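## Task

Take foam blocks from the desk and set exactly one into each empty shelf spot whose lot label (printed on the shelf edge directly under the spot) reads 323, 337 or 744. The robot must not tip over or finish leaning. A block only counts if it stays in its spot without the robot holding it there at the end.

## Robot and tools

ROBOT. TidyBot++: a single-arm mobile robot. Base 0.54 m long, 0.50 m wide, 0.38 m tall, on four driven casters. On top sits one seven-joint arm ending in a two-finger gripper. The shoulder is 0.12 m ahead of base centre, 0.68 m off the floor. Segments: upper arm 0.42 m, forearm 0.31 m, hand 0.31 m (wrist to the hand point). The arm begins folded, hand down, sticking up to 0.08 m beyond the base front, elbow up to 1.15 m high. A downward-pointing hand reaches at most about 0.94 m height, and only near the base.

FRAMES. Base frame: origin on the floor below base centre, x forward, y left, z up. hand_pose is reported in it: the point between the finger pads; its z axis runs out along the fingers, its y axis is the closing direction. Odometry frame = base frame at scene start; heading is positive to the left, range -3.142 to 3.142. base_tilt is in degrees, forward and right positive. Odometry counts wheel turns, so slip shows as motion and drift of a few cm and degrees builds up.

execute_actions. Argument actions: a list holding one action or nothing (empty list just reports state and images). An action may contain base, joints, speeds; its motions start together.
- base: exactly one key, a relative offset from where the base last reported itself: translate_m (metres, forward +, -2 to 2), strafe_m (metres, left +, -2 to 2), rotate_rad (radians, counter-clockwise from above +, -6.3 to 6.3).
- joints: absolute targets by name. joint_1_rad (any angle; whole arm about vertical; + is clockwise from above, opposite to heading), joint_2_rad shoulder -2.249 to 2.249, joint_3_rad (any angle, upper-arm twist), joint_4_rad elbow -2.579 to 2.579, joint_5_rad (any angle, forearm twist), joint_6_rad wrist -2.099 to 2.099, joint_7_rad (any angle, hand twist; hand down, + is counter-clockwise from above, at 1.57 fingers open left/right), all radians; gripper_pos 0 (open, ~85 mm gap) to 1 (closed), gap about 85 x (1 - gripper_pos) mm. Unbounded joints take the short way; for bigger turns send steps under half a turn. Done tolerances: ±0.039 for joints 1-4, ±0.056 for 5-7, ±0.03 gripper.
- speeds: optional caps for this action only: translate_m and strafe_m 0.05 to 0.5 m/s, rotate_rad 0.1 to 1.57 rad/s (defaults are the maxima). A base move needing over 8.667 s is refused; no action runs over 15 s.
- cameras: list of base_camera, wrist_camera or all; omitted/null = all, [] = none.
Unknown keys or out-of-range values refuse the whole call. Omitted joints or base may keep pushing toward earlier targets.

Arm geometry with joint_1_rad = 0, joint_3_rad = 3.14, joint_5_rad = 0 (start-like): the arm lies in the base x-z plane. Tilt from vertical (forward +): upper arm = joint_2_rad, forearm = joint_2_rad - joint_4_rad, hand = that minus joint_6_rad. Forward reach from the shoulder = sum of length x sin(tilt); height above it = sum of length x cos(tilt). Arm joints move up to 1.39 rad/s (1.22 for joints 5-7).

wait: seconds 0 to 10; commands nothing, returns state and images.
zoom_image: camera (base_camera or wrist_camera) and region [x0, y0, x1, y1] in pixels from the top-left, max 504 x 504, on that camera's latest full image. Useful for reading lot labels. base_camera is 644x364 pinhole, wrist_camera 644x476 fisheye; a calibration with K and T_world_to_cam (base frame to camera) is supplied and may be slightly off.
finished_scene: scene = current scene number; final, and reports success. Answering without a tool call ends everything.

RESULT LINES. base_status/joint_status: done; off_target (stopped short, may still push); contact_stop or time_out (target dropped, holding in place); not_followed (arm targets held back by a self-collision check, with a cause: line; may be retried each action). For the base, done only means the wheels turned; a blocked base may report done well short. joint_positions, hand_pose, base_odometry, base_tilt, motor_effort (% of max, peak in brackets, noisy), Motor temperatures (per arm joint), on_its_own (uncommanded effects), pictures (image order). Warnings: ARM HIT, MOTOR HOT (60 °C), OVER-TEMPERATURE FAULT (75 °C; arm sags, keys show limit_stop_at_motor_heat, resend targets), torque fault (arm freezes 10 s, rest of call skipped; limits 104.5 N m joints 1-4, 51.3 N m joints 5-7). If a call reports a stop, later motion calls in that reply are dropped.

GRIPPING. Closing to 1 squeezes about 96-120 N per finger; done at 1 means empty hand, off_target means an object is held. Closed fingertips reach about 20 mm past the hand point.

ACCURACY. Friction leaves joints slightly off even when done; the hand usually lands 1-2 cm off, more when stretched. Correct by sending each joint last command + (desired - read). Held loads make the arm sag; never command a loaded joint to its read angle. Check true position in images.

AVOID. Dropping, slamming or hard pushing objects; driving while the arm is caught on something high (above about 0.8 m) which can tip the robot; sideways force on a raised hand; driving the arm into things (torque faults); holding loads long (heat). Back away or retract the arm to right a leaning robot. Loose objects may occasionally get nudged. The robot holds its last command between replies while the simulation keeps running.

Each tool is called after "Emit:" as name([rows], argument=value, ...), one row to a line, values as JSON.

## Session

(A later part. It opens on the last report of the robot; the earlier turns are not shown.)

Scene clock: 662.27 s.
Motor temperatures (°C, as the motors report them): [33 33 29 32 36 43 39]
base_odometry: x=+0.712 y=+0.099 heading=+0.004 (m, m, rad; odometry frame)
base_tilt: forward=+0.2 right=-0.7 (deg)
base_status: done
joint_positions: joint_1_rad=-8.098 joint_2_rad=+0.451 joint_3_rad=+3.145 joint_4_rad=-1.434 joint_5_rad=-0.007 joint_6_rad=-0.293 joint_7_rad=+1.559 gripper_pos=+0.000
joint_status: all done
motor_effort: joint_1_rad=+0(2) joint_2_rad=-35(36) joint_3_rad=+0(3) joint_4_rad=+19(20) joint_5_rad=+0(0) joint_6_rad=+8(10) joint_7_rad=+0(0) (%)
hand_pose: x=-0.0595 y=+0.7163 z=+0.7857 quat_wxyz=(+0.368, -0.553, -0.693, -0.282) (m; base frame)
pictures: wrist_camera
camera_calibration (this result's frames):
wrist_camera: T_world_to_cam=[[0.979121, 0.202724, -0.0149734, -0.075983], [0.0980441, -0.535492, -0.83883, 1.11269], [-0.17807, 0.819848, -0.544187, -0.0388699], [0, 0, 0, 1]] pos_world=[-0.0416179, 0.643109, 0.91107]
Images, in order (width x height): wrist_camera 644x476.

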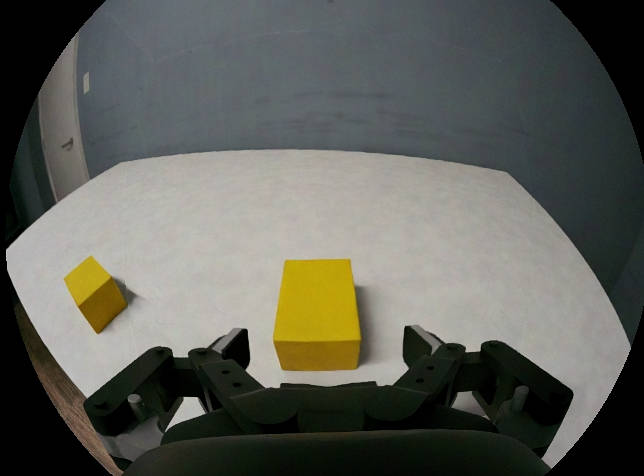

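Emit:
zoom_image(camera="wrist_camera", region=[240, 240, 420, 390])

Region (240, 240, 420, 390) of wrist_camera's 644x476 image, scaled by 2.800.

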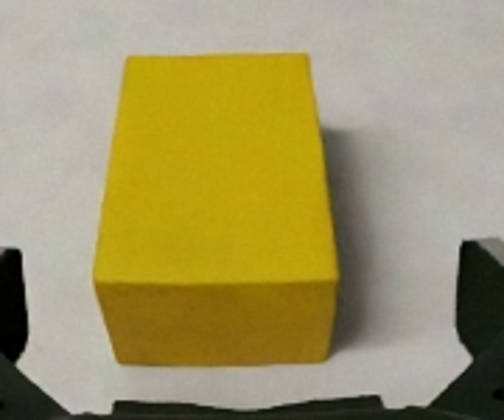

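Emit:
execute_actions([
  {"joints": {"joint_1_rad": -1.85, "joint_2_rad": 0.621, "joint_4_rad": -1.281, "joint_6_rad": -0.224}},
], cameras=["wrist_camera"])

Scene clock: 684.20 s.
Motor temperatures (°C, as the motors report them): [33 33 29 32 36 43 39]
base_odometry: x=+0.712 y=+0.099 heading=+0.004 (m, m, rad; odometry frame)
base_tilt: forward=+0.2 right=-0.7 (deg)
base_status: not commanded
joint_positions: joint_1_rad=-8.111 joint_2_rad=+0.617 joint_3_rad=+3.145 joint_4_rad=-1.293 joint_5_rad=-0.007 joint_6_rad=-0.270 joint_7_rad=+1.559 gripper_pos=+0.000
joint_status: all done
motor_effort: joint_1_rad=+0(1) joint_2_rad=-40(44) joint_3_rad=+0(0) joint_4_rad=+19(20) joint_5_rad=+0(0) joint_6_rad=+9(9) joint_7_rad=+0(0) (%)
hand_pose: x=-0.0827 y=+0.7693 z=+0.7422 quat_wxyz=(+0.368, -0.549, -0.697, -0.279) (m; base frame)
pictures: wrist_camera
camera_calibration (this result's frames):
wrist_camera: T_world_to_cam=[[0.976552, 0.214802, -0.0143461, -0.0746063], [0.105601, -0.536031, -0.837567, 1.10692], [-0.187601, 0.816413, -0.546146, -0.10676], [0, 0, 0, 1]] pos_world=[-0.0640634, 0.696531, 0.867746]
Images, in order (width x height): wrist_camera 644x476.

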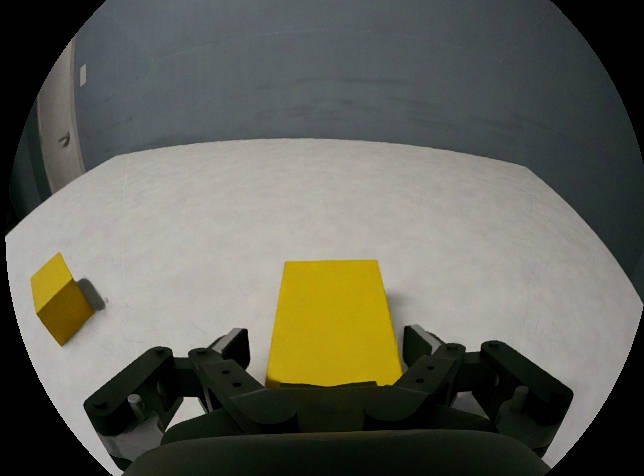

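Emit:
execute_actions([
  {"joints": {"gripper_pos": 1.0}},
], cameras=["wrist_camera"])

Scene clock: 687.53 s.
Motor temperatures (°C, as the motors report them): [33 33 29 32 36 43 39]
base_odometry: x=+0.712 y=+0.099 heading=+0.004 (m, m, rad; odometry frame)
base_tilt: forward=+0.2 right=-0.6 (deg)
base_status: not commanded
joint_positions: joint_1_rad=-8.111 joint_2_rad=+0.617 joint_3_rad=+3.145 joint_4_rad=-1.292 joint_5_rad=-0.007 joint_6_rad=-0.269 joint_7_rad=+1.559 gripper_pos=+0.390
joint_status: gripper_pos off_target (ended at +0.390, target +1.000)
motor_effort: joint_1_rad=+0(0) joint_2_rad=-42(42) joint_3_rad=+0(1) joint_4_rad=+19(20) joint_5_rad=+0(0) joint_6_rad=+8(10) joint_7_rad=+0(0) (%)
hand_pose: x=-0.0829 y=+0.7699 z=+0.7432 quat_wxyz=(+0.369, -0.548, -0.696, -0.280) (m; base frame)
pictures: wrist_camera
camera_calibration (this result's frames):
wrist_camera: T_world_to_cam=[[0.97654, 0.214849, -0.0144443, -0.0745226], [0.105033, -0.533809, -0.839057, 1.10747], [-0.187981, 0.817856, -0.543852, -0.109556], [0, 0, 0, 1]] pos_world=[-0.064141, 0.69679, 0.868574]
Images, in order (width x height): wrist_camera 644x476.

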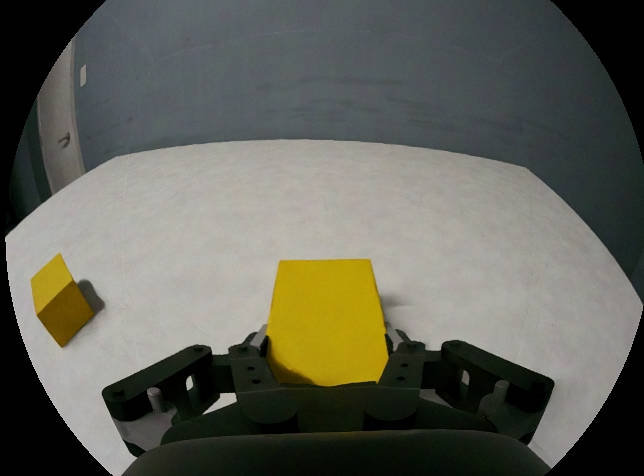

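Emit:
execute_actions([
  {"base": {"translate_m": 1.03}, "joints": {"joint_1_rad": 1.57, "joint_2_rad": -0.35, "joint_4_rad": -2.2, "joint_6_rad": -0.05, "gripper_pos": 1.0}},
])

Scene clock: 713.10 s.
Motor temperatures (°C, as the motors report them): [33 33 29 32 36 43 39]
base_odometry: x=+1.742 y=+0.104 heading=+0.004 (m, m, rad; odometry frame)
base_tilt: forward=+0.2 right=-0.6 (deg)
base_status: done
joint_positions: joint_1_rad=-10.975 joint_2_rad=-0.329 joint_3_rad=+3.142 joint_4_rad=-2.187 joint_5_rad=-0.007 joint_6_rad=-0.100 joint_7_rad=+1.559 gripper_pos=+0.390
joint_status: gripper_pos off_target (ended at +0.390, target +1.000); the others done
motor_effort: joint_1_rad=+1(3) joint_2_rad=-9(43) joint_3_rad=+1(4) joint_4_rad=+20(20) joint_5_rad=+0(0) joint_6_rad=+10(9) joint_7_rad=+0(0) (%)
hand_pose: x=+0.1112 y=-0.4538 z=+0.8735 quat_wxyz=(+0.395, +0.575, -0.598, +0.395) (m; base frame)
pictures: base_camera, wrist_camera
camera_calibration (this result's frames):
wrist_camera: T_world_to_cam=[[-0.998223, 0.0545815, -0.0239132, 0.155879], [0.0413965, 0.34651, -0.937132, 1.0354], [-0.0428639, -0.936457, -0.348154, 0.0154026], [0, 0, 0, 1]] pos_world=[0.113401, -0.35286, 0.979394]
Images, in order (width x height): base_camera 644x364, wrist_camera 644x476.

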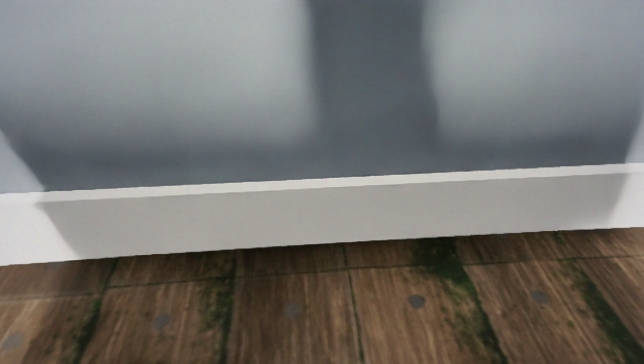

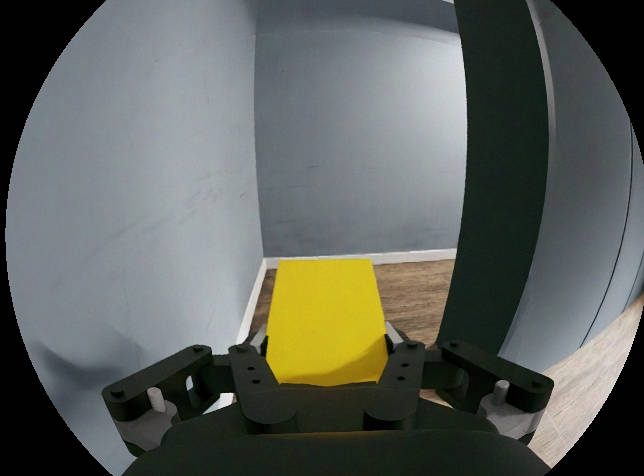

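Emit:
execute_actions([
  {"base": {"strafe_m": -1.85}, "joints": {"joint_1_rad": -2.35, "joint_2_rad": -0.61, "joint_4_rad": -2.41, "joint_6_rad": -0.05, "gripper_pos": 1.0}},
], cameras=["wrist_camera"])

Scene clock: 762.33 s.
Motor temperatures (°C, as the motors report them): [33 33 29 32 36 43 39]
base_odometry: x=+1.751 y=-1.747 heading=+0.004 (m, m, rad; odometry frame)
base_tilt: forward=+0.2 right=-0.6 (deg)
base_status: done
joint_positions: joint_1_rad=-8.654 joint_2_rad=-0.593 joint_3_rad=+3.142 joint_4_rad=-2.398 joint_5_rad=-0.007 joint_6_rad=-0.099 joint_7_rad=+1.559 gripper_pos=+0.390
joint_status: gripper_pos off_target (ended at +0.390, target +1.000); the others done
motor_effort: joint_1_rad=+0(1) joint_2_rad=+0(8) joint_3_rad=+1(2) joint_4_rad=+20(20) joint_5_rad=+0(0) joint_6_rad=+10(11) joint_7_rad=+0(0) (%)
hand_pose: x=-0.1439 y=+0.2530 z=+0.8563 quat_wxyz=(+0.540, -0.313, -0.752, -0.213) (m; base frame)
pictures: wrist_camera
camera_calibration (this result's frames):
wrist_camera: T_world_to_cam=[[0.719391, 0.694128, -0.0257328, -0.0508923], [0.188269, -0.230513, -0.954682, 0.967064], [-0.668604, 0.681945, -0.296512, 0.11659], [0, 0, 0, 1]] pos_world=[-0.0675043, 0.178739, 0.956499]
Images, in order (width x height): wrist_camera 644x476.

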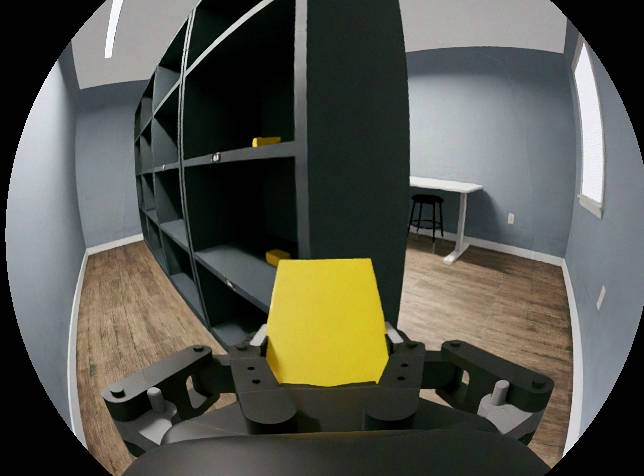

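Emit:
zoom_image(camera="wrist_camera", region=[120, 60, 300, 320])

Region (120, 60, 300, 320) of wrist_camera's 644x476 image, scaled by 1.938; it fills the left 349 columns of this view, and the rest is white.

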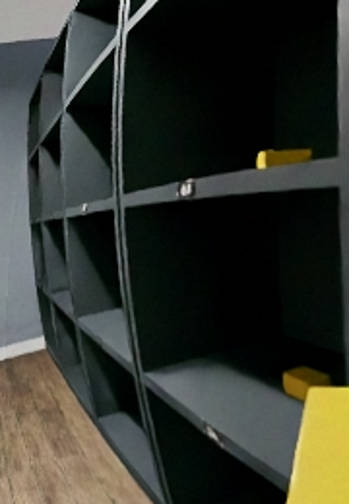

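Emit:
zoom_image(camera="wrist_camera", region=[195, 140, 245, 175])

Region (195, 140, 245, 175) of wrist_camera's 644x476 image, scaled by 10.080; it fills the top 353 rows of this view, and the rest is white.

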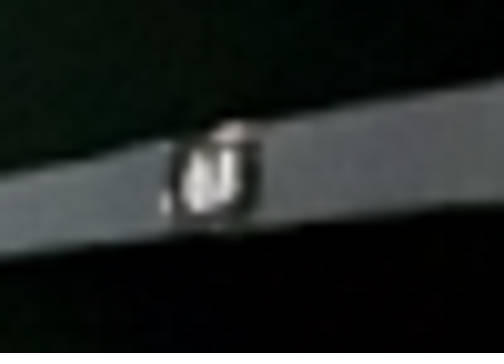

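Emit:
execute_actions([
  {"base": {"translate_m": -1.585}, "joints": {"joint_1_rad": -1.99, "joint_6_rad": -0.425, "gripper_pos": 1.0}},
], cameras=["wrist_camera"])

Scene clock: 804.63 s.
Motor temperatures (°C, as the motors report them): [33 32 29 32 36 43 39]
base_odometry: x=+0.166 y=-1.755 heading=+0.005 (m, m, rad; odometry frame)
base_tilt: forward=+0.2 right=-0.6 (deg)
base_status: done
joint_positions: joint_1_rad=-8.294 joint_2_rad=-0.595 joint_3_rad=+3.142 joint_4_rad=-2.402 joint_5_rad=-0.007 joint_6_rad=-0.382 joint_7_rad=+1.559 gripper_pos=+0.390
joint_status: gripper_pos off_target (ended at +0.390, target +1.000); the others done
motor_effort: joint_1_rad=+1(0) joint_2_rad=+0(1) joint_3_rad=+1(2) joint_4_rad=+20(21) joint_5_rad=+0(0) joint_6_rad=+9(10) joint_7_rad=+0(0) (%)
hand_pose: x=-0.0208 y=+0.2917 z=+0.7765 quat_wxyz=(+0.390, -0.483, -0.746, -0.241) (m; base frame)
pictures: wrist_camera
camera_calibration (this result's frames):
wrist_camera: T_world_to_cam=[[0.919557, 0.392621, -0.0162508, -0.0835613], [0.204768, -0.514062, -0.832953, 0.865221], [-0.335389, 0.76262, -0.553105, 0.331483], [0, 0, 0, 1]] pos_world=[0.0108456, 0.22479, 0.902675]
Images, in order (width x height): wrist_camera 644x476.

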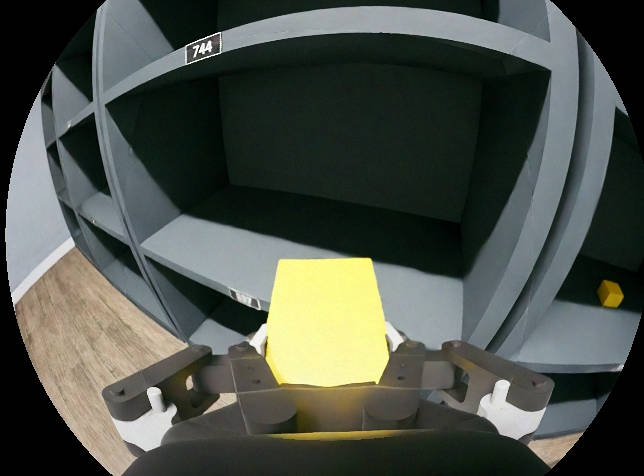

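Emit:
zoom_image(camera="wrist_camera", region=[215, 275, 285, 325])

Emit:
zoom_image(camera="wrist_camera", region=[170, 20, 250, 80])

Region (215, 275, 285, 325) of wrist_camera's 644x476 image, scaled by 7.200; it fills the top 360 rows of this view, and the rest is white.

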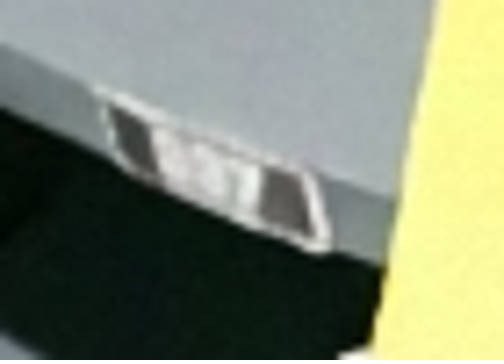

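Region (170, 20, 250, 80) of wrist_camera's 644x476 image, scaled by 6.300; it fills the top 378 rows of this view, and the rest is white.

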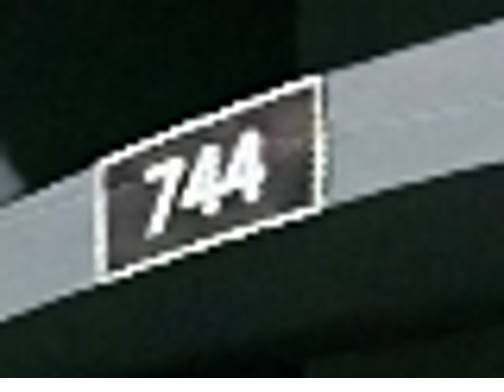

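Emit:
execute_actions([
  {"base": {"translate_m": -0.4}, "joints": {"joint_1_rad": -1.584, "joint_2_rad": -0.38, "joint_4_rad": -1.39, "joint_6_rad": -1.213, "gripper_pos": 1.0}},
], cameras=["wrist_camera"])

Scene clock: 853.87 s.
Motor temperatures (°C, as the motors report them): [33 32 29 32 36 43 39]
base_odometry: x=-0.234 y=-1.757 heading=+0.005 (m, m, rad; odometry frame)
base_tilt: forward=+0.2 right=-0.6 (deg)
base_status: done
joint_positions: joint_1_rad=-7.890 joint_2_rad=-0.402 joint_3_rad=+3.141 joint_4_rad=-1.403 joint_5_rad=-0.007 joint_6_rad=-1.167 joint_7_rad=+1.559 gripper_pos=+0.390
joint_status: gripper_pos off_target (ended at +0.390, target +1.000); the others done
motor_effort: joint_1_rad=+1(0) joint_2_rad=-3(5) joint_3_rad=+1(3) joint_4_rad=+18(21) joint_5_rad=+0(1) joint_6_rad=+11(10) joint_7_rad=+0(0) (%)
hand_pose: x=+0.1025 y=+0.3572 z=+1.0632 quat_wxyz=(+0.341, -0.617, -0.633, -0.320) (m; base frame)
pictures: wrist_camera
camera_calibration (this result's frames):
wrist_camera: T_world_to_cam=[[0.999858, 0.00556911, -0.0159099, -0.0883692], [-0.0104325, -0.536913, -0.843573, 1.15394], [-0.0132402, 0.84362, -0.536778, 0.402173], [0, 0, 0, 1]] pos_world=[0.10572, 0.280775, 1.1879]
Images, in order (width x height): wrist_camera 644x476.

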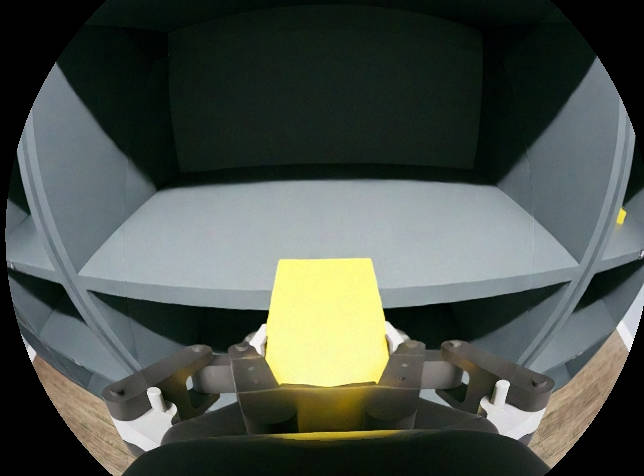

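Emit:
execute_actions([
  {"base": {"strafe_m": 0.19}, "joints": {"joint_2_rad": -0.11, "joint_4_rad": -1.284, "joint_6_rad": -0.965, "gripper_pos": 1.0}},
], cameras=["wrist_camera"])

Scene clock: 880.37 s.
Motor temperatures (°C, as the motors report them): [33 32 29 32 36 43 39]
base_odometry: x=-0.236 y=-1.567 heading=+0.005 (m, m, rad; odometry frame)
base_tilt: forward=+0.2 right=-0.6 (deg)
base_status: done
joint_positions: joint_1_rad=-7.890 joint_2_rad=-0.097 joint_3_rad=+3.141 joint_4_rad=-1.299 joint_5_rad=-0.007 joint_6_rad=-1.010 joint_7_rad=+1.559 gripper_pos=+0.390
joint_status: gripper_pos off_target (ended at +0.390, target +1.000); the others done
motor_effort: joint_1_rad=+0(1) joint_2_rad=-15(22) joint_3_rad=+0(1) joint_4_rad=+19(21) joint_5_rad=+0(0) joint_6_rad=+9(9) joint_7_rad=+0(0) (%)
hand_pose: x=+0.0977 y=+0.5016 z=+1.0274 quat_wxyz=(+0.327, -0.625, -0.639, -0.306) (m; base frame)
pictures: wrist_camera
camera_calibration (this result's frames):
wrist_camera: T_world_to_cam=[[0.99988, 0.00336524, -0.0150924, -0.0846462], [-0.0104378, -0.573229, -0.819328, 1.19453], [-0.0114087, 0.819388, -0.573126, 0.310339], [0, 0, 0, 1]] pos_world=[0.100645, 0.430739, 1.1553]
Images, in order (width x height): wrist_camera 644x476.

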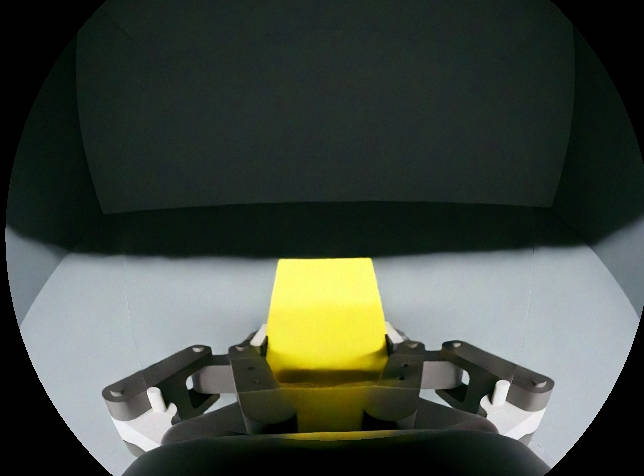

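Emit:
execute_actions([
  {"joints": {"joint_2_rad": -0.095, "joint_4_rad": -1.39, "joint_6_rad": -0.855, "gripper_pos": 1.0}},
], cameras=["wrist_camera"])

Scene clock: 894.00 s.
Motor temperatures (°C, as the motors report them): [33 32 29 32 36 43 39]
base_odometry: x=-0.236 y=-1.567 heading=+0.005 (m, m, rad; odometry frame)
base_tilt: forward=+0.2 right=-0.7 (deg)
base_status: not commanded
joint_positions: joint_1_rad=-7.890 joint_2_rad=-0.098 joint_3_rad=+3.141 joint_4_rad=-1.373 joint_5_rad=-0.007 joint_6_rad=-0.899 joint_7_rad=+1.559 gripper_pos=+0.390
joint_status: gripper_pos off_target (ended at +0.390, target +1.000); the others done
motor_effort: joint_1_rad=+1(1) joint_2_rad=-15(17) joint_3_rad=+1(1) joint_4_rad=+18(20) joint_5_rad=+0(0) joint_6_rad=+9(10) joint_7_rad=+0(0) (%)
hand_pose: x=+0.0973 y=+0.5155 z=+1.0153 quat_wxyz=(+0.339, -0.619, -0.633, -0.318) (m; base frame)
pictures: wrist_camera
camera_calibration (this result's frames):
wrist_camera: T_world_to_cam=[[0.999857, 0.00321023, -0.0165885, -0.0829203], [-0.0122025, -0.541884, -0.840364, 1.19791], [-0.0116868, 0.840447, -0.541768, 0.24942], [0, 0, 0, 1]] pos_world=[0.100441, 0.439769, 1.14043]
Images, in order (width x height): wrist_camera 644x476.

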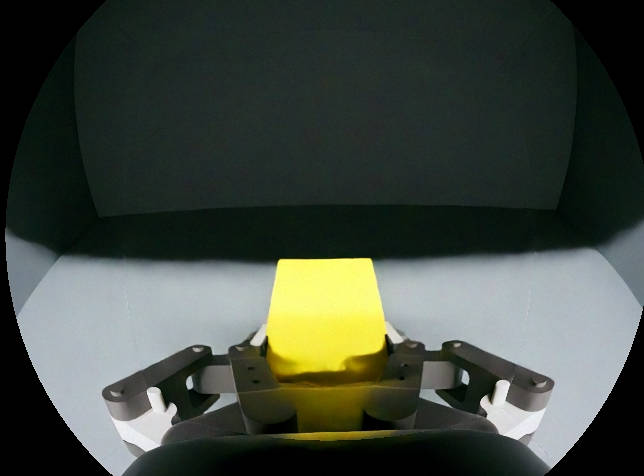

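Emit:
execute_actions([
  {"joints": {"joint_4_rad": -1.41, "gripper_pos": 1.0}},
], cameras=[])

Scene clock: 897.93 s.
Motor temperatures (°C, as the motors report them): [33 32 29 32 36 43 39]
base_odometry: x=-0.236 y=-1.567 heading=+0.005 (m, m, rad; odometry frame)
base_tilt: forward=+0.2 right=-0.6 (deg)
base_status: not commanded
joint_positions: joint_1_rad=-7.890 joint_2_rad=-0.101 joint_3_rad=+3.141 joint_4_rad=-1.381 joint_5_rad=-0.007 joint_6_rad=-0.890 joint_7_rad=+1.559 gripper_pos=+0.390
joint_status: gripper_pos off_target (ended at +0.390, target +1.000); the others done
motor_effort: joint_1_rad=+1(0) joint_2_rad=-13(15) joint_3_rad=+1(1) joint_4_rad=+16(18) joint_5_rad=+0(0) joint_6_rad=+8(8) joint_7_rad=+0(0) (%)
hand_pose: x=+0.0973 y=+0.5154 z=+1.0152 quat_wxyz=(+0.341, -0.618, -0.632, -0.320) (m; base frame)
pictures: none
No camera images: the call's "cameras" was empty. Leave "cameras" out to get every camera's image.

Emit:
execute_actions([
  {"joints": {"joint_2_rad": -0.105, "joint_4_rad": -1.375, "gripper_pos": 0.0}},
], cameras=["wrist_camera"])

Scene clock: 905.27 s.
Motor temperatures (°C, as the motors report them): [33 32 29 32 36 43 39]
base_odometry: x=-0.236 y=-1.567 heading=+0.005 (m, m, rad; odometry frame)
base_tilt: forward=+0.2 right=-0.6 (deg)
base_status: not commanded
joint_positions: joint_1_rad=-7.890 joint_2_rad=-0.101 joint_3_rad=+3.141 joint_4_rad=-1.378 joint_5_rad=-0.007 joint_6_rad=-0.890 joint_7_rad=+1.559 gripper_pos=+0.000
joint_status: all done
motor_effort: joint_1_rad=+0(0) joint_2_rad=-15(17) joint_3_rad=+1(1) joint_4_rad=+19(19) joint_5_rad=+0(0) joint_6_rad=+9(10) joint_7_rad=+0(0) (%)
hand_pose: x=+0.0973 y=+0.5157 z=+1.0167 quat_wxyz=(+0.341, -0.618, -0.632, -0.320) (m; base frame)
pictures: wrist_camera
camera_calibration (this result's frames):
wrist_camera: T_world_to_cam=[[0.999852, 0.00327558, -0.0168673, -0.0826542], [-0.0124952, -0.535222, -0.844619, 1.20008], [-0.0117944, 0.844705, -0.535102, 0.241023], [0, 0, 0, 1]] pos_world=[0.10048, 0.438985, 1.14119]
Images, in order (width x height): wrist_camera 644x476.

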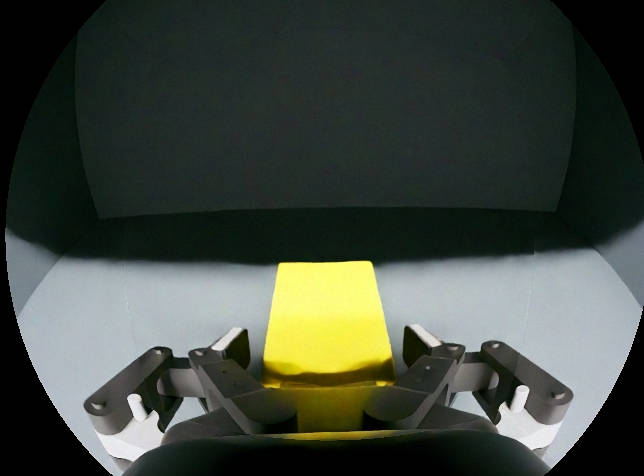

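Emit:
execute_actions([
  {"base": {"strafe_m": -0.12}, "joints": {"joint_2_rad": -0.555, "joint_4_rad": -1.4, "joint_6_rad": -1.35}},
], cameras=["wrist_camera"])

Scene clock: 935.50 s.
Motor temperatures (°C, as the motors report them): [33 32 29 32 36 43 39]
base_odometry: x=-0.235 y=-1.687 heading=+0.005 (m, m, rad; odometry frame)
base_tilt: forward=+0.2 right=-0.6 (deg)
base_status: done
joint_positions: joint_1_rad=-7.888 joint_2_rad=-0.552 joint_3_rad=+3.142 joint_4_rad=-1.386 joint_5_rad=-0.007 joint_6_rad=-1.305 joint_7_rad=+1.559 gripper_pos=+0.000
joint_status: all done
motor_effort: joint_1_rad=+0(1) joint_2_rad=+3(21) joint_3_rad=+1(2) joint_4_rad=+16(21) joint_5_rad=+0(0) joint_6_rad=+8(9) joint_7_rad=+0(0) (%)
hand_pose: x=+0.1062 y=+0.2742 z=+1.0835 quat_wxyz=(+0.350, -0.613, -0.627, -0.329) (m; base frame)
pictures: wrist_camera
camera_calibration (this result's frames):
wrist_camera: T_world_to_cam=[[0.99986, 0.00417959, -0.0162265, -0.0905314], [-0.0117982, -0.512036, -0.858883, 1.13649], [-0.0118983, 0.858954, -0.511915, 0.451849], [0, 0, 0, 1]] pos_world=[0.109304, 0.194187, 1.20595]
Images, in order (width x height): wrist_camera 644x476.

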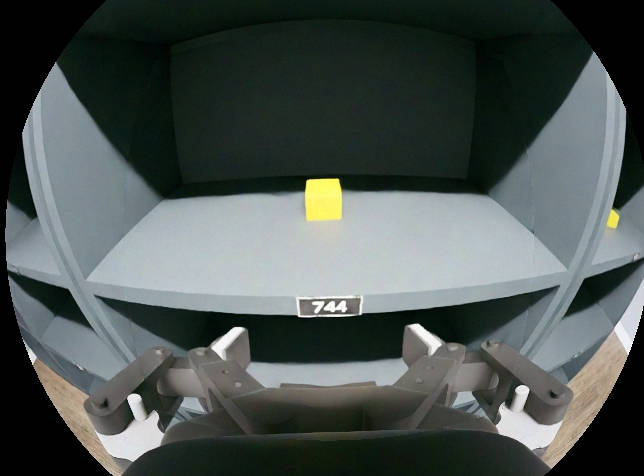

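Emit:
execute_actions([
  {"base": {"translate_m": 1.99}, "joints": {"joint_1_rad": -2.705, "joint_2_rad": -0.6, "joint_4_rad": -2.4, "joint_6_rad": -0.3}},
])

Scene clock: 954.83 s.
Motor temperatures (°C, as the motors report them): [33 32 29 32 36 43 39]
base_odometry: x=+1.755 y=-1.678 heading=+0.005 (m, m, rad; odometry frame)
base_tilt: forward=+0.2 right=-0.6 (deg)
base_status: done
joint_positions: joint_1_rad=-8.967 joint_2_rad=-0.586 joint_3_rad=+3.141 joint_4_rad=-2.389 joint_5_rad=-0.007 joint_6_rad=-0.347 joint_7_rad=+1.559 gripper_pos=+0.000
joint_status: all done
motor_effort: joint_1_rad=+1(1) joint_2_rad=-1(5) joint_3_rad=+1(3) joint_4_rad=+20(21) joint_5_rad=+0(1) joint_6_rad=+9(9) joint_7_rad=+0(0) (%)
hand_pose: x=-0.1814 y=+0.1456 z=+0.7898 quat_wxyz=(+0.465, -0.207, -0.855, -0.103) (m; base frame)
pictures: base_camera, wrist_camera
camera_calibration (this result's frames):
wrist_camera: T_world_to_cam=[[0.474136, 0.880279, -0.0174248, -0.0292238], [0.45154, -0.260103, -0.853498, 0.858037], [-0.755848, 0.396806, -0.520805, 0.347833], [0, 0, 0, 1]] pos_world=[-0.110673, 0.110881, 0.912977]
Images, in order (width x height): base_camera 644x364, wrist_camera 644x476.

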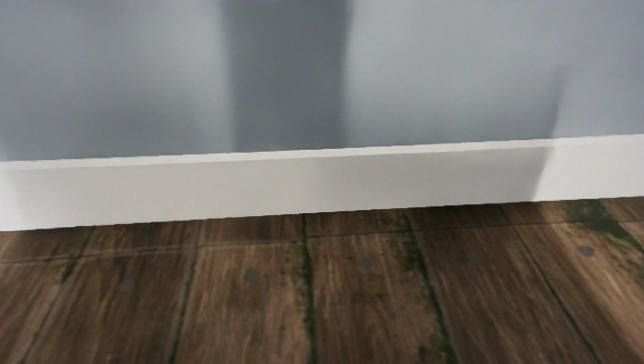

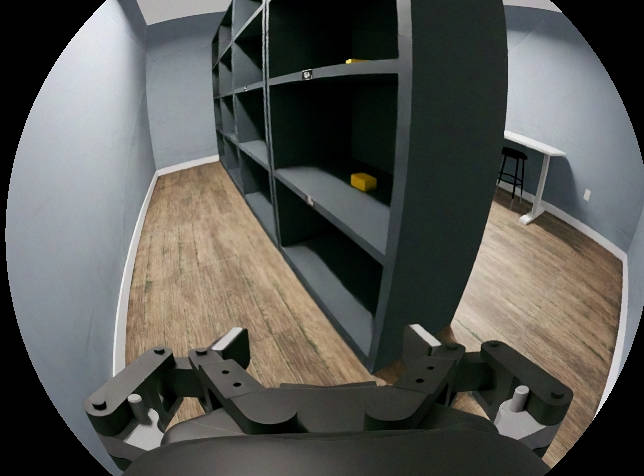

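Emit:
execute_actions([
  {"base": {"strafe_m": 2.0}, "joints": {"joint_1_rad": -2.317, "joint_5_rad": -0.84, "joint_6_rad": -0.785, "joint_7_rad": 2.65}},
], cameras=["wrist_camera"])

Scene clock: 1061.43 s.
Motor temperatures (°C, as the motors report them): [33 31 29 32 36 43 39]
base_odometry: x=+1.746 y=+0.322 heading=+0.005 (m, m, rad; odometry frame)
base_tilt: forward=+0.2 right=-0.6 (deg)
base_status: done
joint_positions: joint_1_rad=-8.622 joint_2_rad=-0.586 joint_3_rad=+3.141 joint_4_rad=-2.390 joint_5_rad=-0.814 joint_6_rad=-0.740 joint_7_rad=+2.620 gripper_pos=+0.000
joint_status: all done
motor_effort: joint_1_rad=+0(1) joint_2_rad=+2(2) joint_3_rad=+3(3) joint_4_rad=+18(20) joint_5_rad=-5(5) joint_6_rad=+4(9) joint_7_rad=+0(0) (%)
hand_pose: x=-0.1748 y=+0.0824 z=+0.7664 quat_wxyz=(+0.435, -0.091, -0.896, -0.011) (m; base frame)
pictures: wrist_camera
camera_calibration (this result's frames):
wrist_camera: T_world_to_cam=[[0.200213, 0.978036, -0.0579675, -0.00197623], [0.577039, -0.165527, -0.799767, 0.791605], [-0.791796, 0.126674, -0.597506, 0.440564], [0, 0, 0, 1]] pos_world=[-0.107555, 0.0771565, 0.896224]
Images, in order (width x height): wrist_camera 644x476.

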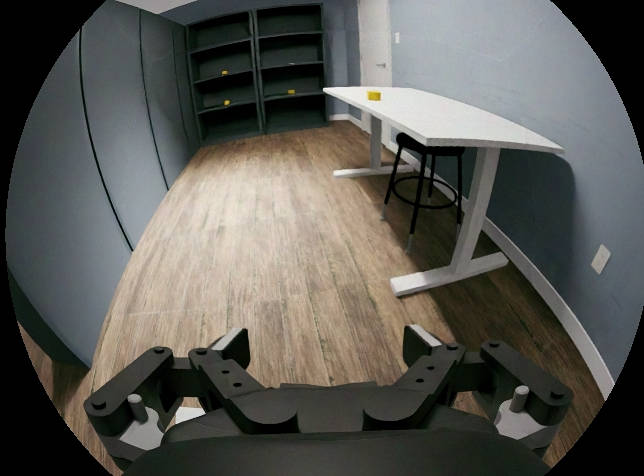

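Emit:
execute_actions(actions=[])

Scene clock: 1080.93 s.
Motor temperatures (°C, as the motors report them): [33 31 29 32 36 43 39]
base_odometry: x=+1.746 y=+0.322 heading=+0.005 (m, m, rad; odometry frame)
base_tilt: forward=+0.2 right=-0.6 (deg)
base_status: done
joint_positions: joint_1_rad=-8.622 joint_2_rad=-0.586 joint_3_rad=+3.141 joint_4_rad=-2.390 joint_5_rad=-0.814 joint_6_rad=-0.740 joint_7_rad=+2.620 gripper_pos=+0.000
joint_status: all done
motor_effort: joint_1_rad=+0(1) joint_2_rad=+1(2) joint_3_rad=+2(3) joint_4_rad=+18(20) joint_5_rad=-4(5) joint_6_rad=+5(9) joint_7_rad=+0(0) (%)
hand_pose: x=-0.1748 y=+0.0824 z=+0.7664 quat_wxyz=(+0.435, -0.091, -0.896, -0.011) (m; base frame)
pictures: base_camera, wrist_camera
camera_calibration (this result's frames):
wrist_camera: T_world_to_cam=[[0.200213, 0.978036, -0.0579675, -0.00197614], [0.577039, -0.165527, -0.799767, 0.791605], [-0.791796, 0.126674, -0.597506, 0.440564], [0, 0, 0, 1]] pos_world=[-0.107555, 0.0771565, 0.896224]
Images, in order (width x height): base_camera 644x364, wrist_camera 644x476.

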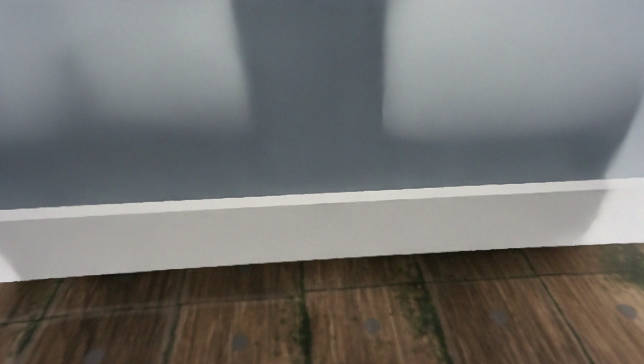

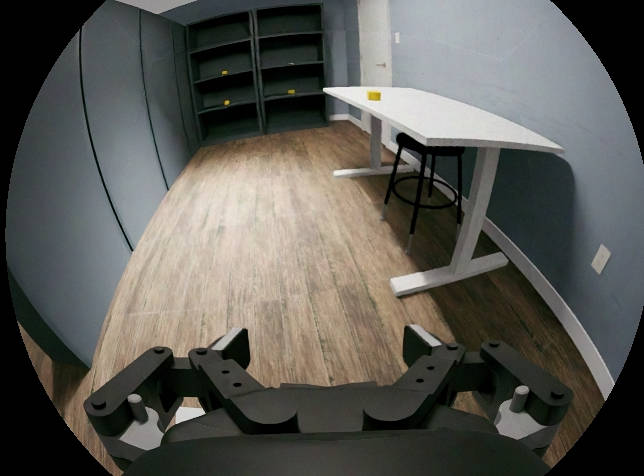

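Emit:
execute_actions([
  {"base": {"translate_m": -0.755}, "joints": {"joint_2_rad": 0.785, "joint_4_rad": -0.876}},
])

Scene clock: 1095.37 s.
Motor temperatures (°C, as the motors report them): [33 31 29 32 36 43 39]
base_odometry: x=+0.991 y=+0.319 heading=+0.005 (m, m, rad; odometry frame)
base_tilt: forward=+0.2 right=-0.6 (deg)
base_status: done
joint_positions: joint_1_rad=-8.619 joint_2_rad=+0.778 joint_3_rad=+3.141 joint_4_rad=-0.891 joint_5_rad=-0.814 joint_6_rad=-0.741 joint_7_rad=+2.620 gripper_pos=+0.000
joint_status: all done
motor_effort: joint_1_rad=+0(2) joint_2_rad=-45(47) joint_3_rad=-2(3) joint_4_rad=+19(19) joint_5_rad=-4(5) joint_6_rad=+5(6) joint_7_rad=+0(0) (%)
hand_pose: x=-0.5621 y=+0.4862 z=+0.7853 quat_wxyz=(+0.481, -0.071, -0.873, -0.050) (m; base frame)
pictures: base_camera, wrist_camera
camera_calibration (this result's frames):
wrist_camera: T_world_to_cam=[[0.200295, 0.979567, 0.0181932, -0.378792], [0.498338, -0.0858734, -0.86272, 1.06359], [-0.843529, 0.181865, -0.505355, -0.0342772], [0, 0, 0, 1]] pos_world=[-0.48307, 0.46862, 0.907149]
Images, in order (width x height): base_camera 644x364, wrist_camera 644x476.

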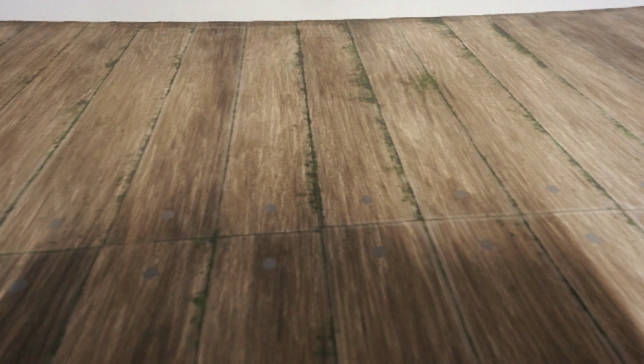

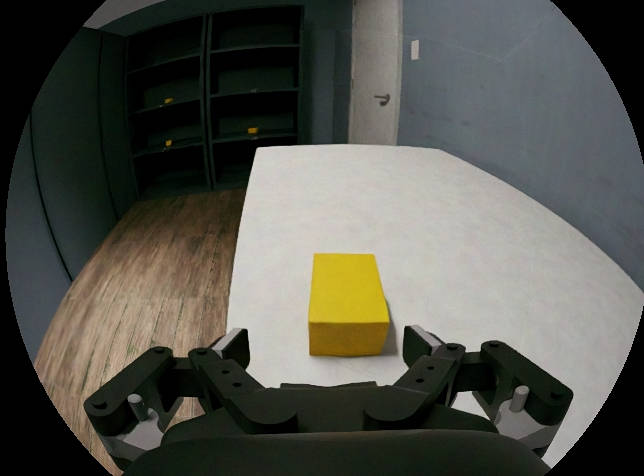

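Emit:
execute_actions([
  {"base": {"translate_m": -0.042}, "joints": {"joint_2_rad": 0.931, "joint_4_rad": -0.716}, "speeds": {"translate_m": 0.06}},
], cameras=["wrist_camera"])

Scene clock: 1169.27 s.
Motor temperatures (°C, as the motors report them): [33 33 29 32 36 43 39]
base_odometry: x=+0.948 y=+0.319 heading=+0.004 (m, m, rad; odometry frame)
base_tilt: forward=+0.1 right=-0.6 (deg)
base_status: done
joint_positions: joint_1_rad=-8.615 joint_2_rad=+0.928 joint_3_rad=+3.141 joint_4_rad=-0.728 joint_5_rad=-0.814 joint_6_rad=-0.742 joint_7_rad=+2.620 gripper_pos=+0.000
joint_status: all done
motor_effort: joint_1_rad=+0(3) joint_2_rad=-48(52) joint_3_rad=-2(3) joint_4_rad=+19(21) joint_5_rad=-4(5) joint_6_rad=+6(5) joint_7_rad=+0(0) (%)
hand_pose: x=-0.5902 y=+0.5210 z=+0.7440 quat_wxyz=(+0.484, -0.071, -0.870, -0.055) (m; base frame)
pictures: wrist_camera
camera_calibration (this result's frames):
wrist_camera: T_world_to_cam=[[0.204725, 0.978503, 0.0248806, -0.408278], [0.490866, -0.0806424, -0.867495, 1.04134], [-0.84684, 0.189811, -0.496824, -0.0976589], [0, 0, 0, 1]] pos_world=[-0.510275, 0.502014, 0.864995]
Images, in order (width x height): wrist_camera 644x476.

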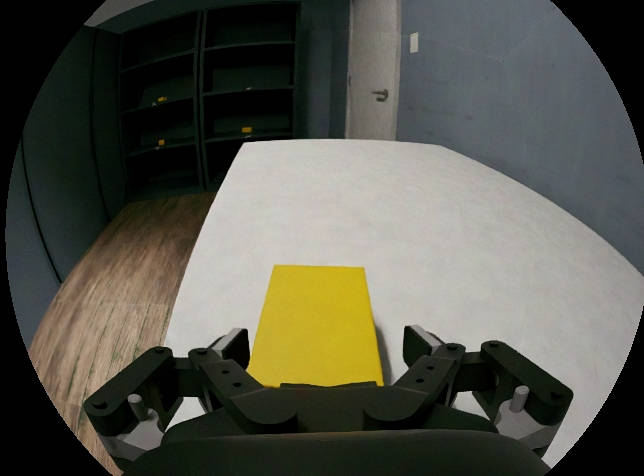

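Emit:
execute_actions([
  {"joints": {"gripper_pos": 1.0}},
], cameras=["wrist_camera"])

Scene clock: 1173.77 s.
Motor temperatures (°C, as the motors report them): [33 33 29 32 36 43 39]
base_odometry: x=+0.948 y=+0.319 heading=+0.004 (m, m, rad; odometry frame)
base_tilt: forward=+0.1 right=-0.6 (deg)
base_status: not commanded
joint_positions: joint_1_rad=-8.615 joint_2_rad=+0.928 joint_3_rad=+3.141 joint_4_rad=-0.727 joint_5_rad=-0.814 joint_6_rad=-0.742 joint_7_rad=+2.620 gripper_pos=+0.378
joint_status: gripper_pos off_target (ended at +0.378, target +1.000)
motor_effort: joint_1_rad=+1(1) joint_2_rad=-49(50) joint_3_rad=-3(3) joint_4_rad=+19(20) joint_5_rad=-5(5) joint_6_rad=+6(6) joint_7_rad=+0(0) (%)
hand_pose: x=-0.5905 y=+0.5212 z=+0.7449 quat_wxyz=(+0.485, -0.071, -0.870, -0.055) (m; base frame)
pictures: wrist_camera
camera_calibration (this result's frames):
wrist_camera: T_world_to_cam=[[0.204772, 0.978474, 0.0256303, -0.408955], [0.48979, -0.0797604, -0.868185, 1.04166], [-0.847452, 0.190333, -0.495579, -0.0989927], [0, 0, 0, 1]] pos_world=[-0.510343, 0.502077, 0.865776]
Images, in order (width x height): wrist_camera 644x476.

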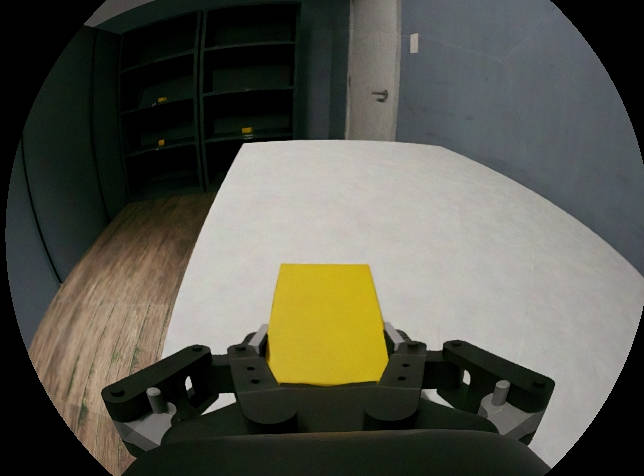

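Emit:
execute_actions([
  {"base": {"translate_m": 0.80}, "joints": {"joint_2_rad": -0.6, "joint_4_rad": -2.4}},
], cameras=["wrist_camera"])

Scene clock: 1296.80 s.
Motor temperatures (°C, as the motors report them): [33 35 29 32 36 43 39]
base_odometry: x=+1.749 y=+0.322 heading=+0.004 (m, m, rad; odometry frame)
base_tilt: forward=+0.2 right=-0.6 (deg)
base_status: done
joint_positions: joint_1_rad=-8.612 joint_2_rad=-0.588 joint_3_rad=+3.142 joint_4_rad=-2.392 joint_5_rad=-0.815 joint_6_rad=-0.742 joint_7_rad=+2.620 gripper_pos=+0.378
joint_status: all done
motor_effort: joint_1_rad=+1(5) joint_2_rad=+1(51) joint_3_rad=+2(3) joint_4_rad=+18(20) joint_5_rad=-4(5) joint_6_rad=+5(6) joint_7_rad=+0(0) (%)
hand_pose: x=-0.1733 y=+0.0845 z=+0.7661 quat_wxyz=(+0.435, -0.096, -0.895, -0.012) (m; base frame)
pictures: wrist_camera
camera_calibration (this result's frames):
wrist_camera: T_world_to_cam=[[0.209653, 0.975975, -0.0593185, -0.00151114], [0.575244, -0.172172, -0.799657, 0.791035], [-0.790658, 0.133527, -0.59752, 0.440829], [0, 0, 0, 1]] pos_world=[-0.106176, 0.0788064, 0.895871]
Images, in order (width x height): wrist_camera 644x476.

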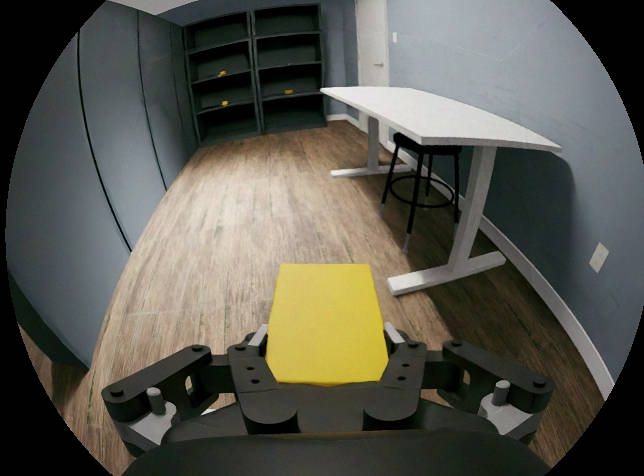

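Emit:
execute_actions([
  {"base": {"strafe_m": -2.0}, "joints": {"joint_1_rad": -1.584, "joint_2_rad": -0.49, "joint_4_rad": -2.57, "joint_5_rad": 0.03, "joint_6_rad": -0.515, "joint_7_rad": 1.54}},
])

Scene clock: 1307.83 s.
Motor temperatures (°C, as the motors report them): [33 35 29 32 36 43 39]
base_odometry: x=+1.759 y=-1.678 heading=+0.005 (m, m, rad; odometry frame)
base_tilt: forward=+0.2 right=-0.6 (deg)
base_status: done
joint_positions: joint_1_rad=-7.889 joint_2_rad=-0.508 joint_3_rad=+3.142 joint_4_rad=-2.560 joint_5_rad=+0.001 joint_6_rad=-0.563 joint_7_rad=+1.573 gripper_pos=+0.378
joint_status: all done
motor_effort: joint_1_rad=+0(1) joint_2_rad=+1(3) joint_3_rad=+1(3) joint_4_rad=+16(19) joint_5_rad=+0(5) joint_6_rad=+6(7) joint_7_rad=+0(0) (%)
hand_pose: x=+0.1099 y=+0.2301 z=+0.6346 quat_wxyz=(+0.186, -0.670, -0.696, -0.181) (m; base frame)
pictures: base_camera, wrist_camera
camera_calibration (this result's frames):
wrist_camera: T_world_to_cam=[[0.999814, 0.0124003, 0.0147453, -0.122903], [0.0183293, -0.847985, -0.529703, 0.593434], [0.00593533, 0.529874, -0.848055, 0.547096], [0, 0, 0, 1]] pos_world=[0.108756, 0.214855, 0.780124]
Images, in order (width x height): base_camera 644x364, wrist_camera 644x476.

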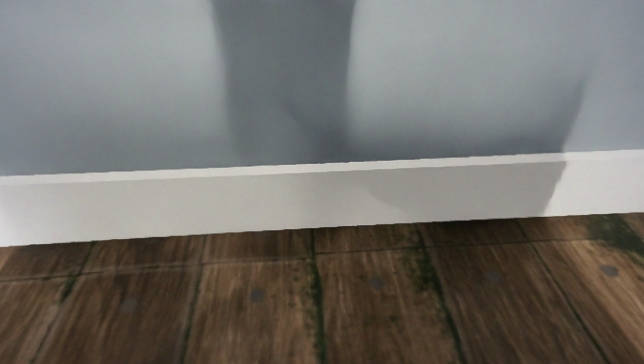

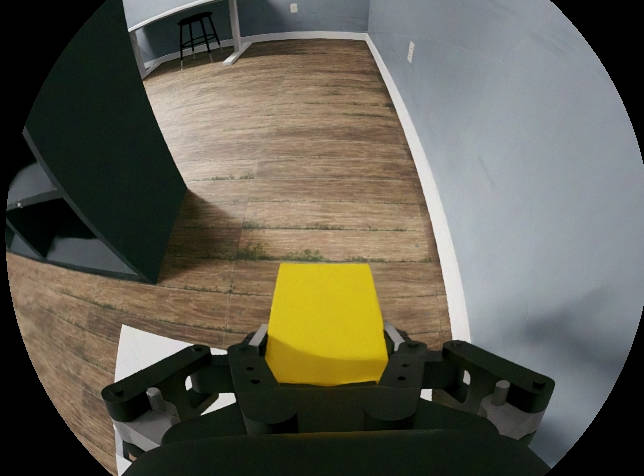

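Emit:
execute_actions([
  {"base": {"translate_m": -1.994}},
])

Scene clock: 1322.33 s.
Motor temperatures (°C, as the motors report them): [33 34 29 32 36 43 39]
base_odometry: x=-0.235 y=-1.688 heading=+0.005 (m, m, rad; odometry frame)
base_tilt: forward=+0.2 right=-0.6 (deg)
base_status: done
joint_positions: joint_1_rad=-7.889 joint_2_rad=-0.508 joint_3_rad=+3.142 joint_4_rad=-2.560 joint_5_rad=+0.001 joint_6_rad=-0.563 joint_7_rad=+1.573 gripper_pos=+0.378
joint_status: not commanded
motor_effort: joint_1_rad=+1(0) joint_2_rad=+0(1) joint_3_rad=+1(2) joint_4_rad=+17(17) joint_5_rad=+0(1) joint_6_rad=+6(7) joint_7_rad=+0(0) (%)
hand_pose: x=+0.1099 y=+0.2302 z=+0.6346 quat_wxyz=(+0.187, -0.670, -0.696, -0.181) (m; base frame)
pictures: base_camera, wrist_camera
camera_calibration (this result's frames):
wrist_camera: T_world_to_cam=[[0.999814, 0.0124096, 0.0147627, -0.122917], [0.0183476, -0.847873, -0.529882, 0.593646], [0.00594126, 0.530054, -0.847943, 0.546906], [0, 0, 0, 1]] pos_world=[0.108753, 0.214972, 0.780122]
Images, in order (width x height): base_camera 644x364, wrist_camera 644x476.

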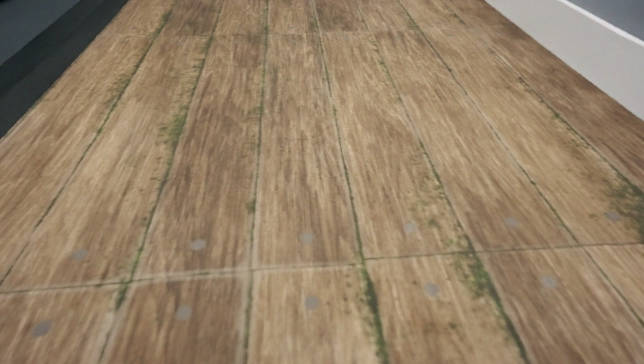

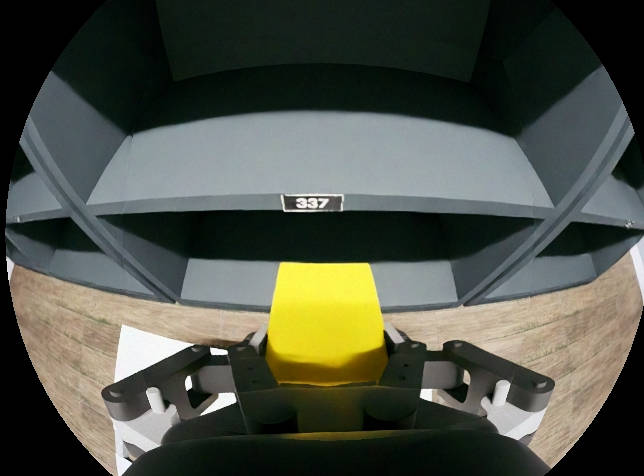

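Emit:
execute_actions([
  {"joints": {"joint_2_rad": 0.277, "joint_4_rad": -2.186, "joint_6_rad": 0.388}},
], cameras=["wrist_camera"])

Scene clock: 1415.00 s.
Motor temperatures (°C, as the motors report them): [33 33 29 32 36 43 39]
base_odometry: x=-0.235 y=-1.688 heading=+0.005 (m, m, rad; odometry frame)
base_tilt: forward=+0.2 right=-0.6 (deg)
base_status: not commanded
joint_positions: joint_1_rad=-7.889 joint_2_rad=+0.266 joint_3_rad=+3.142 joint_4_rad=-2.201 joint_5_rad=+0.001 joint_6_rad=+0.341 joint_7_rad=+1.573 gripper_pos=+0.378
joint_status: all done
motor_effort: joint_1_rad=+0(1) joint_2_rad=-24(25) joint_3_rad=+0(1) joint_4_rad=+14(17) joint_5_rad=+0(0) joint_6_rad=+9(10) joint_7_rad=+0(0) (%)
hand_pose: x=+0.0977 y=+0.5711 z=+0.6782 quat_wxyz=(+0.349, -0.606, -0.630, -0.338) (m; base frame)
pictures: wrist_camera
camera_calibration (this result's frames):
wrist_camera: T_world_to_cam=[[0.999955, 0.00921836, 0.00204454, -0.105134], [0.00637574, -0.499465, -0.866311, 0.936369], [-0.00696479, 0.866285, -0.499501, -0.0238518], [0, 0, 0, 1]] pos_world=[0.0989929, 0.489315, 0.799488]
Images, in order (width x height): wrist_camera 644x476.

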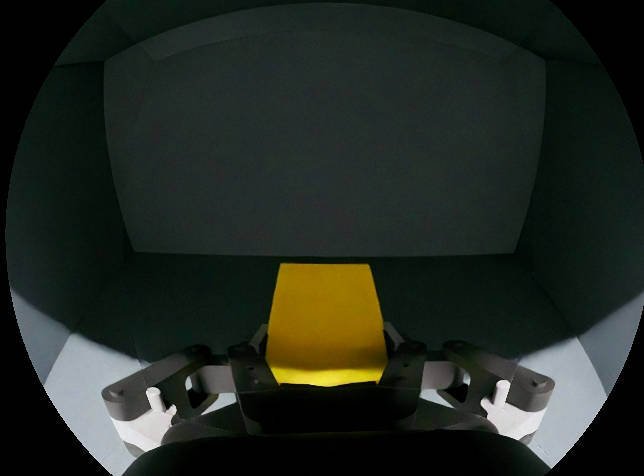

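Emit:
execute_actions([
  {"joints": {"joint_1_rad": -1.64, "joint_2_rad": 0.675, "joint_4_rad": -2.086, "joint_6_rad": 0.69}},
], cameras=["wrist_camera"])

Scene clock: 1441.83 s.
Motor temperatures (°C, as the motors report them): [33 33 29 32 36 43 39]
base_odometry: x=-0.235 y=-1.688 heading=+0.005 (m, m, rad; odometry frame)
base_tilt: forward=+0.2 right=-0.7 (deg)
base_status: not commanded
joint_positions: joint_1_rad=-7.900 joint_2_rad=+0.656 joint_3_rad=+3.142 joint_4_rad=-2.100 joint_5_rad=+0.001 joint_6_rad=+0.644 joint_7_rad=+1.573 gripper_pos=+0.378
joint_status: all done
motor_effort: joint_1_rad=+0(1) joint_2_rad=-33(36) joint_3_rad=+0(1) joint_4_rad=+10(15) joint_5_rad=+0(0) joint_6_rad=+10(9) joint_7_rad=+0(0) (%)
hand_pose: x=+0.0882 y=+0.6410 z=+0.5636 quat_wxyz=(+0.356, -0.600, -0.631, -0.340) (m; base frame)
pictures: wrist_camera
camera_calibration (this result's frames):
wrist_camera: T_world_to_cam=[[0.999794, 0.0202621, 0.00133903, -0.102705], [0.0110493, -0.487511, -0.873047, 0.867733], [-0.017037, 0.872882, -0.487634, -0.151745], [0, 0, 0, 1]] pos_world=[0.0905105, 0.557566, 0.683713]
Images, in order (width x height): wrist_camera 644x476.

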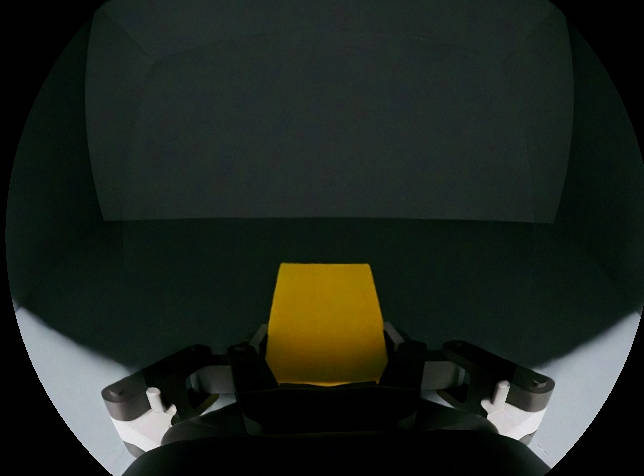

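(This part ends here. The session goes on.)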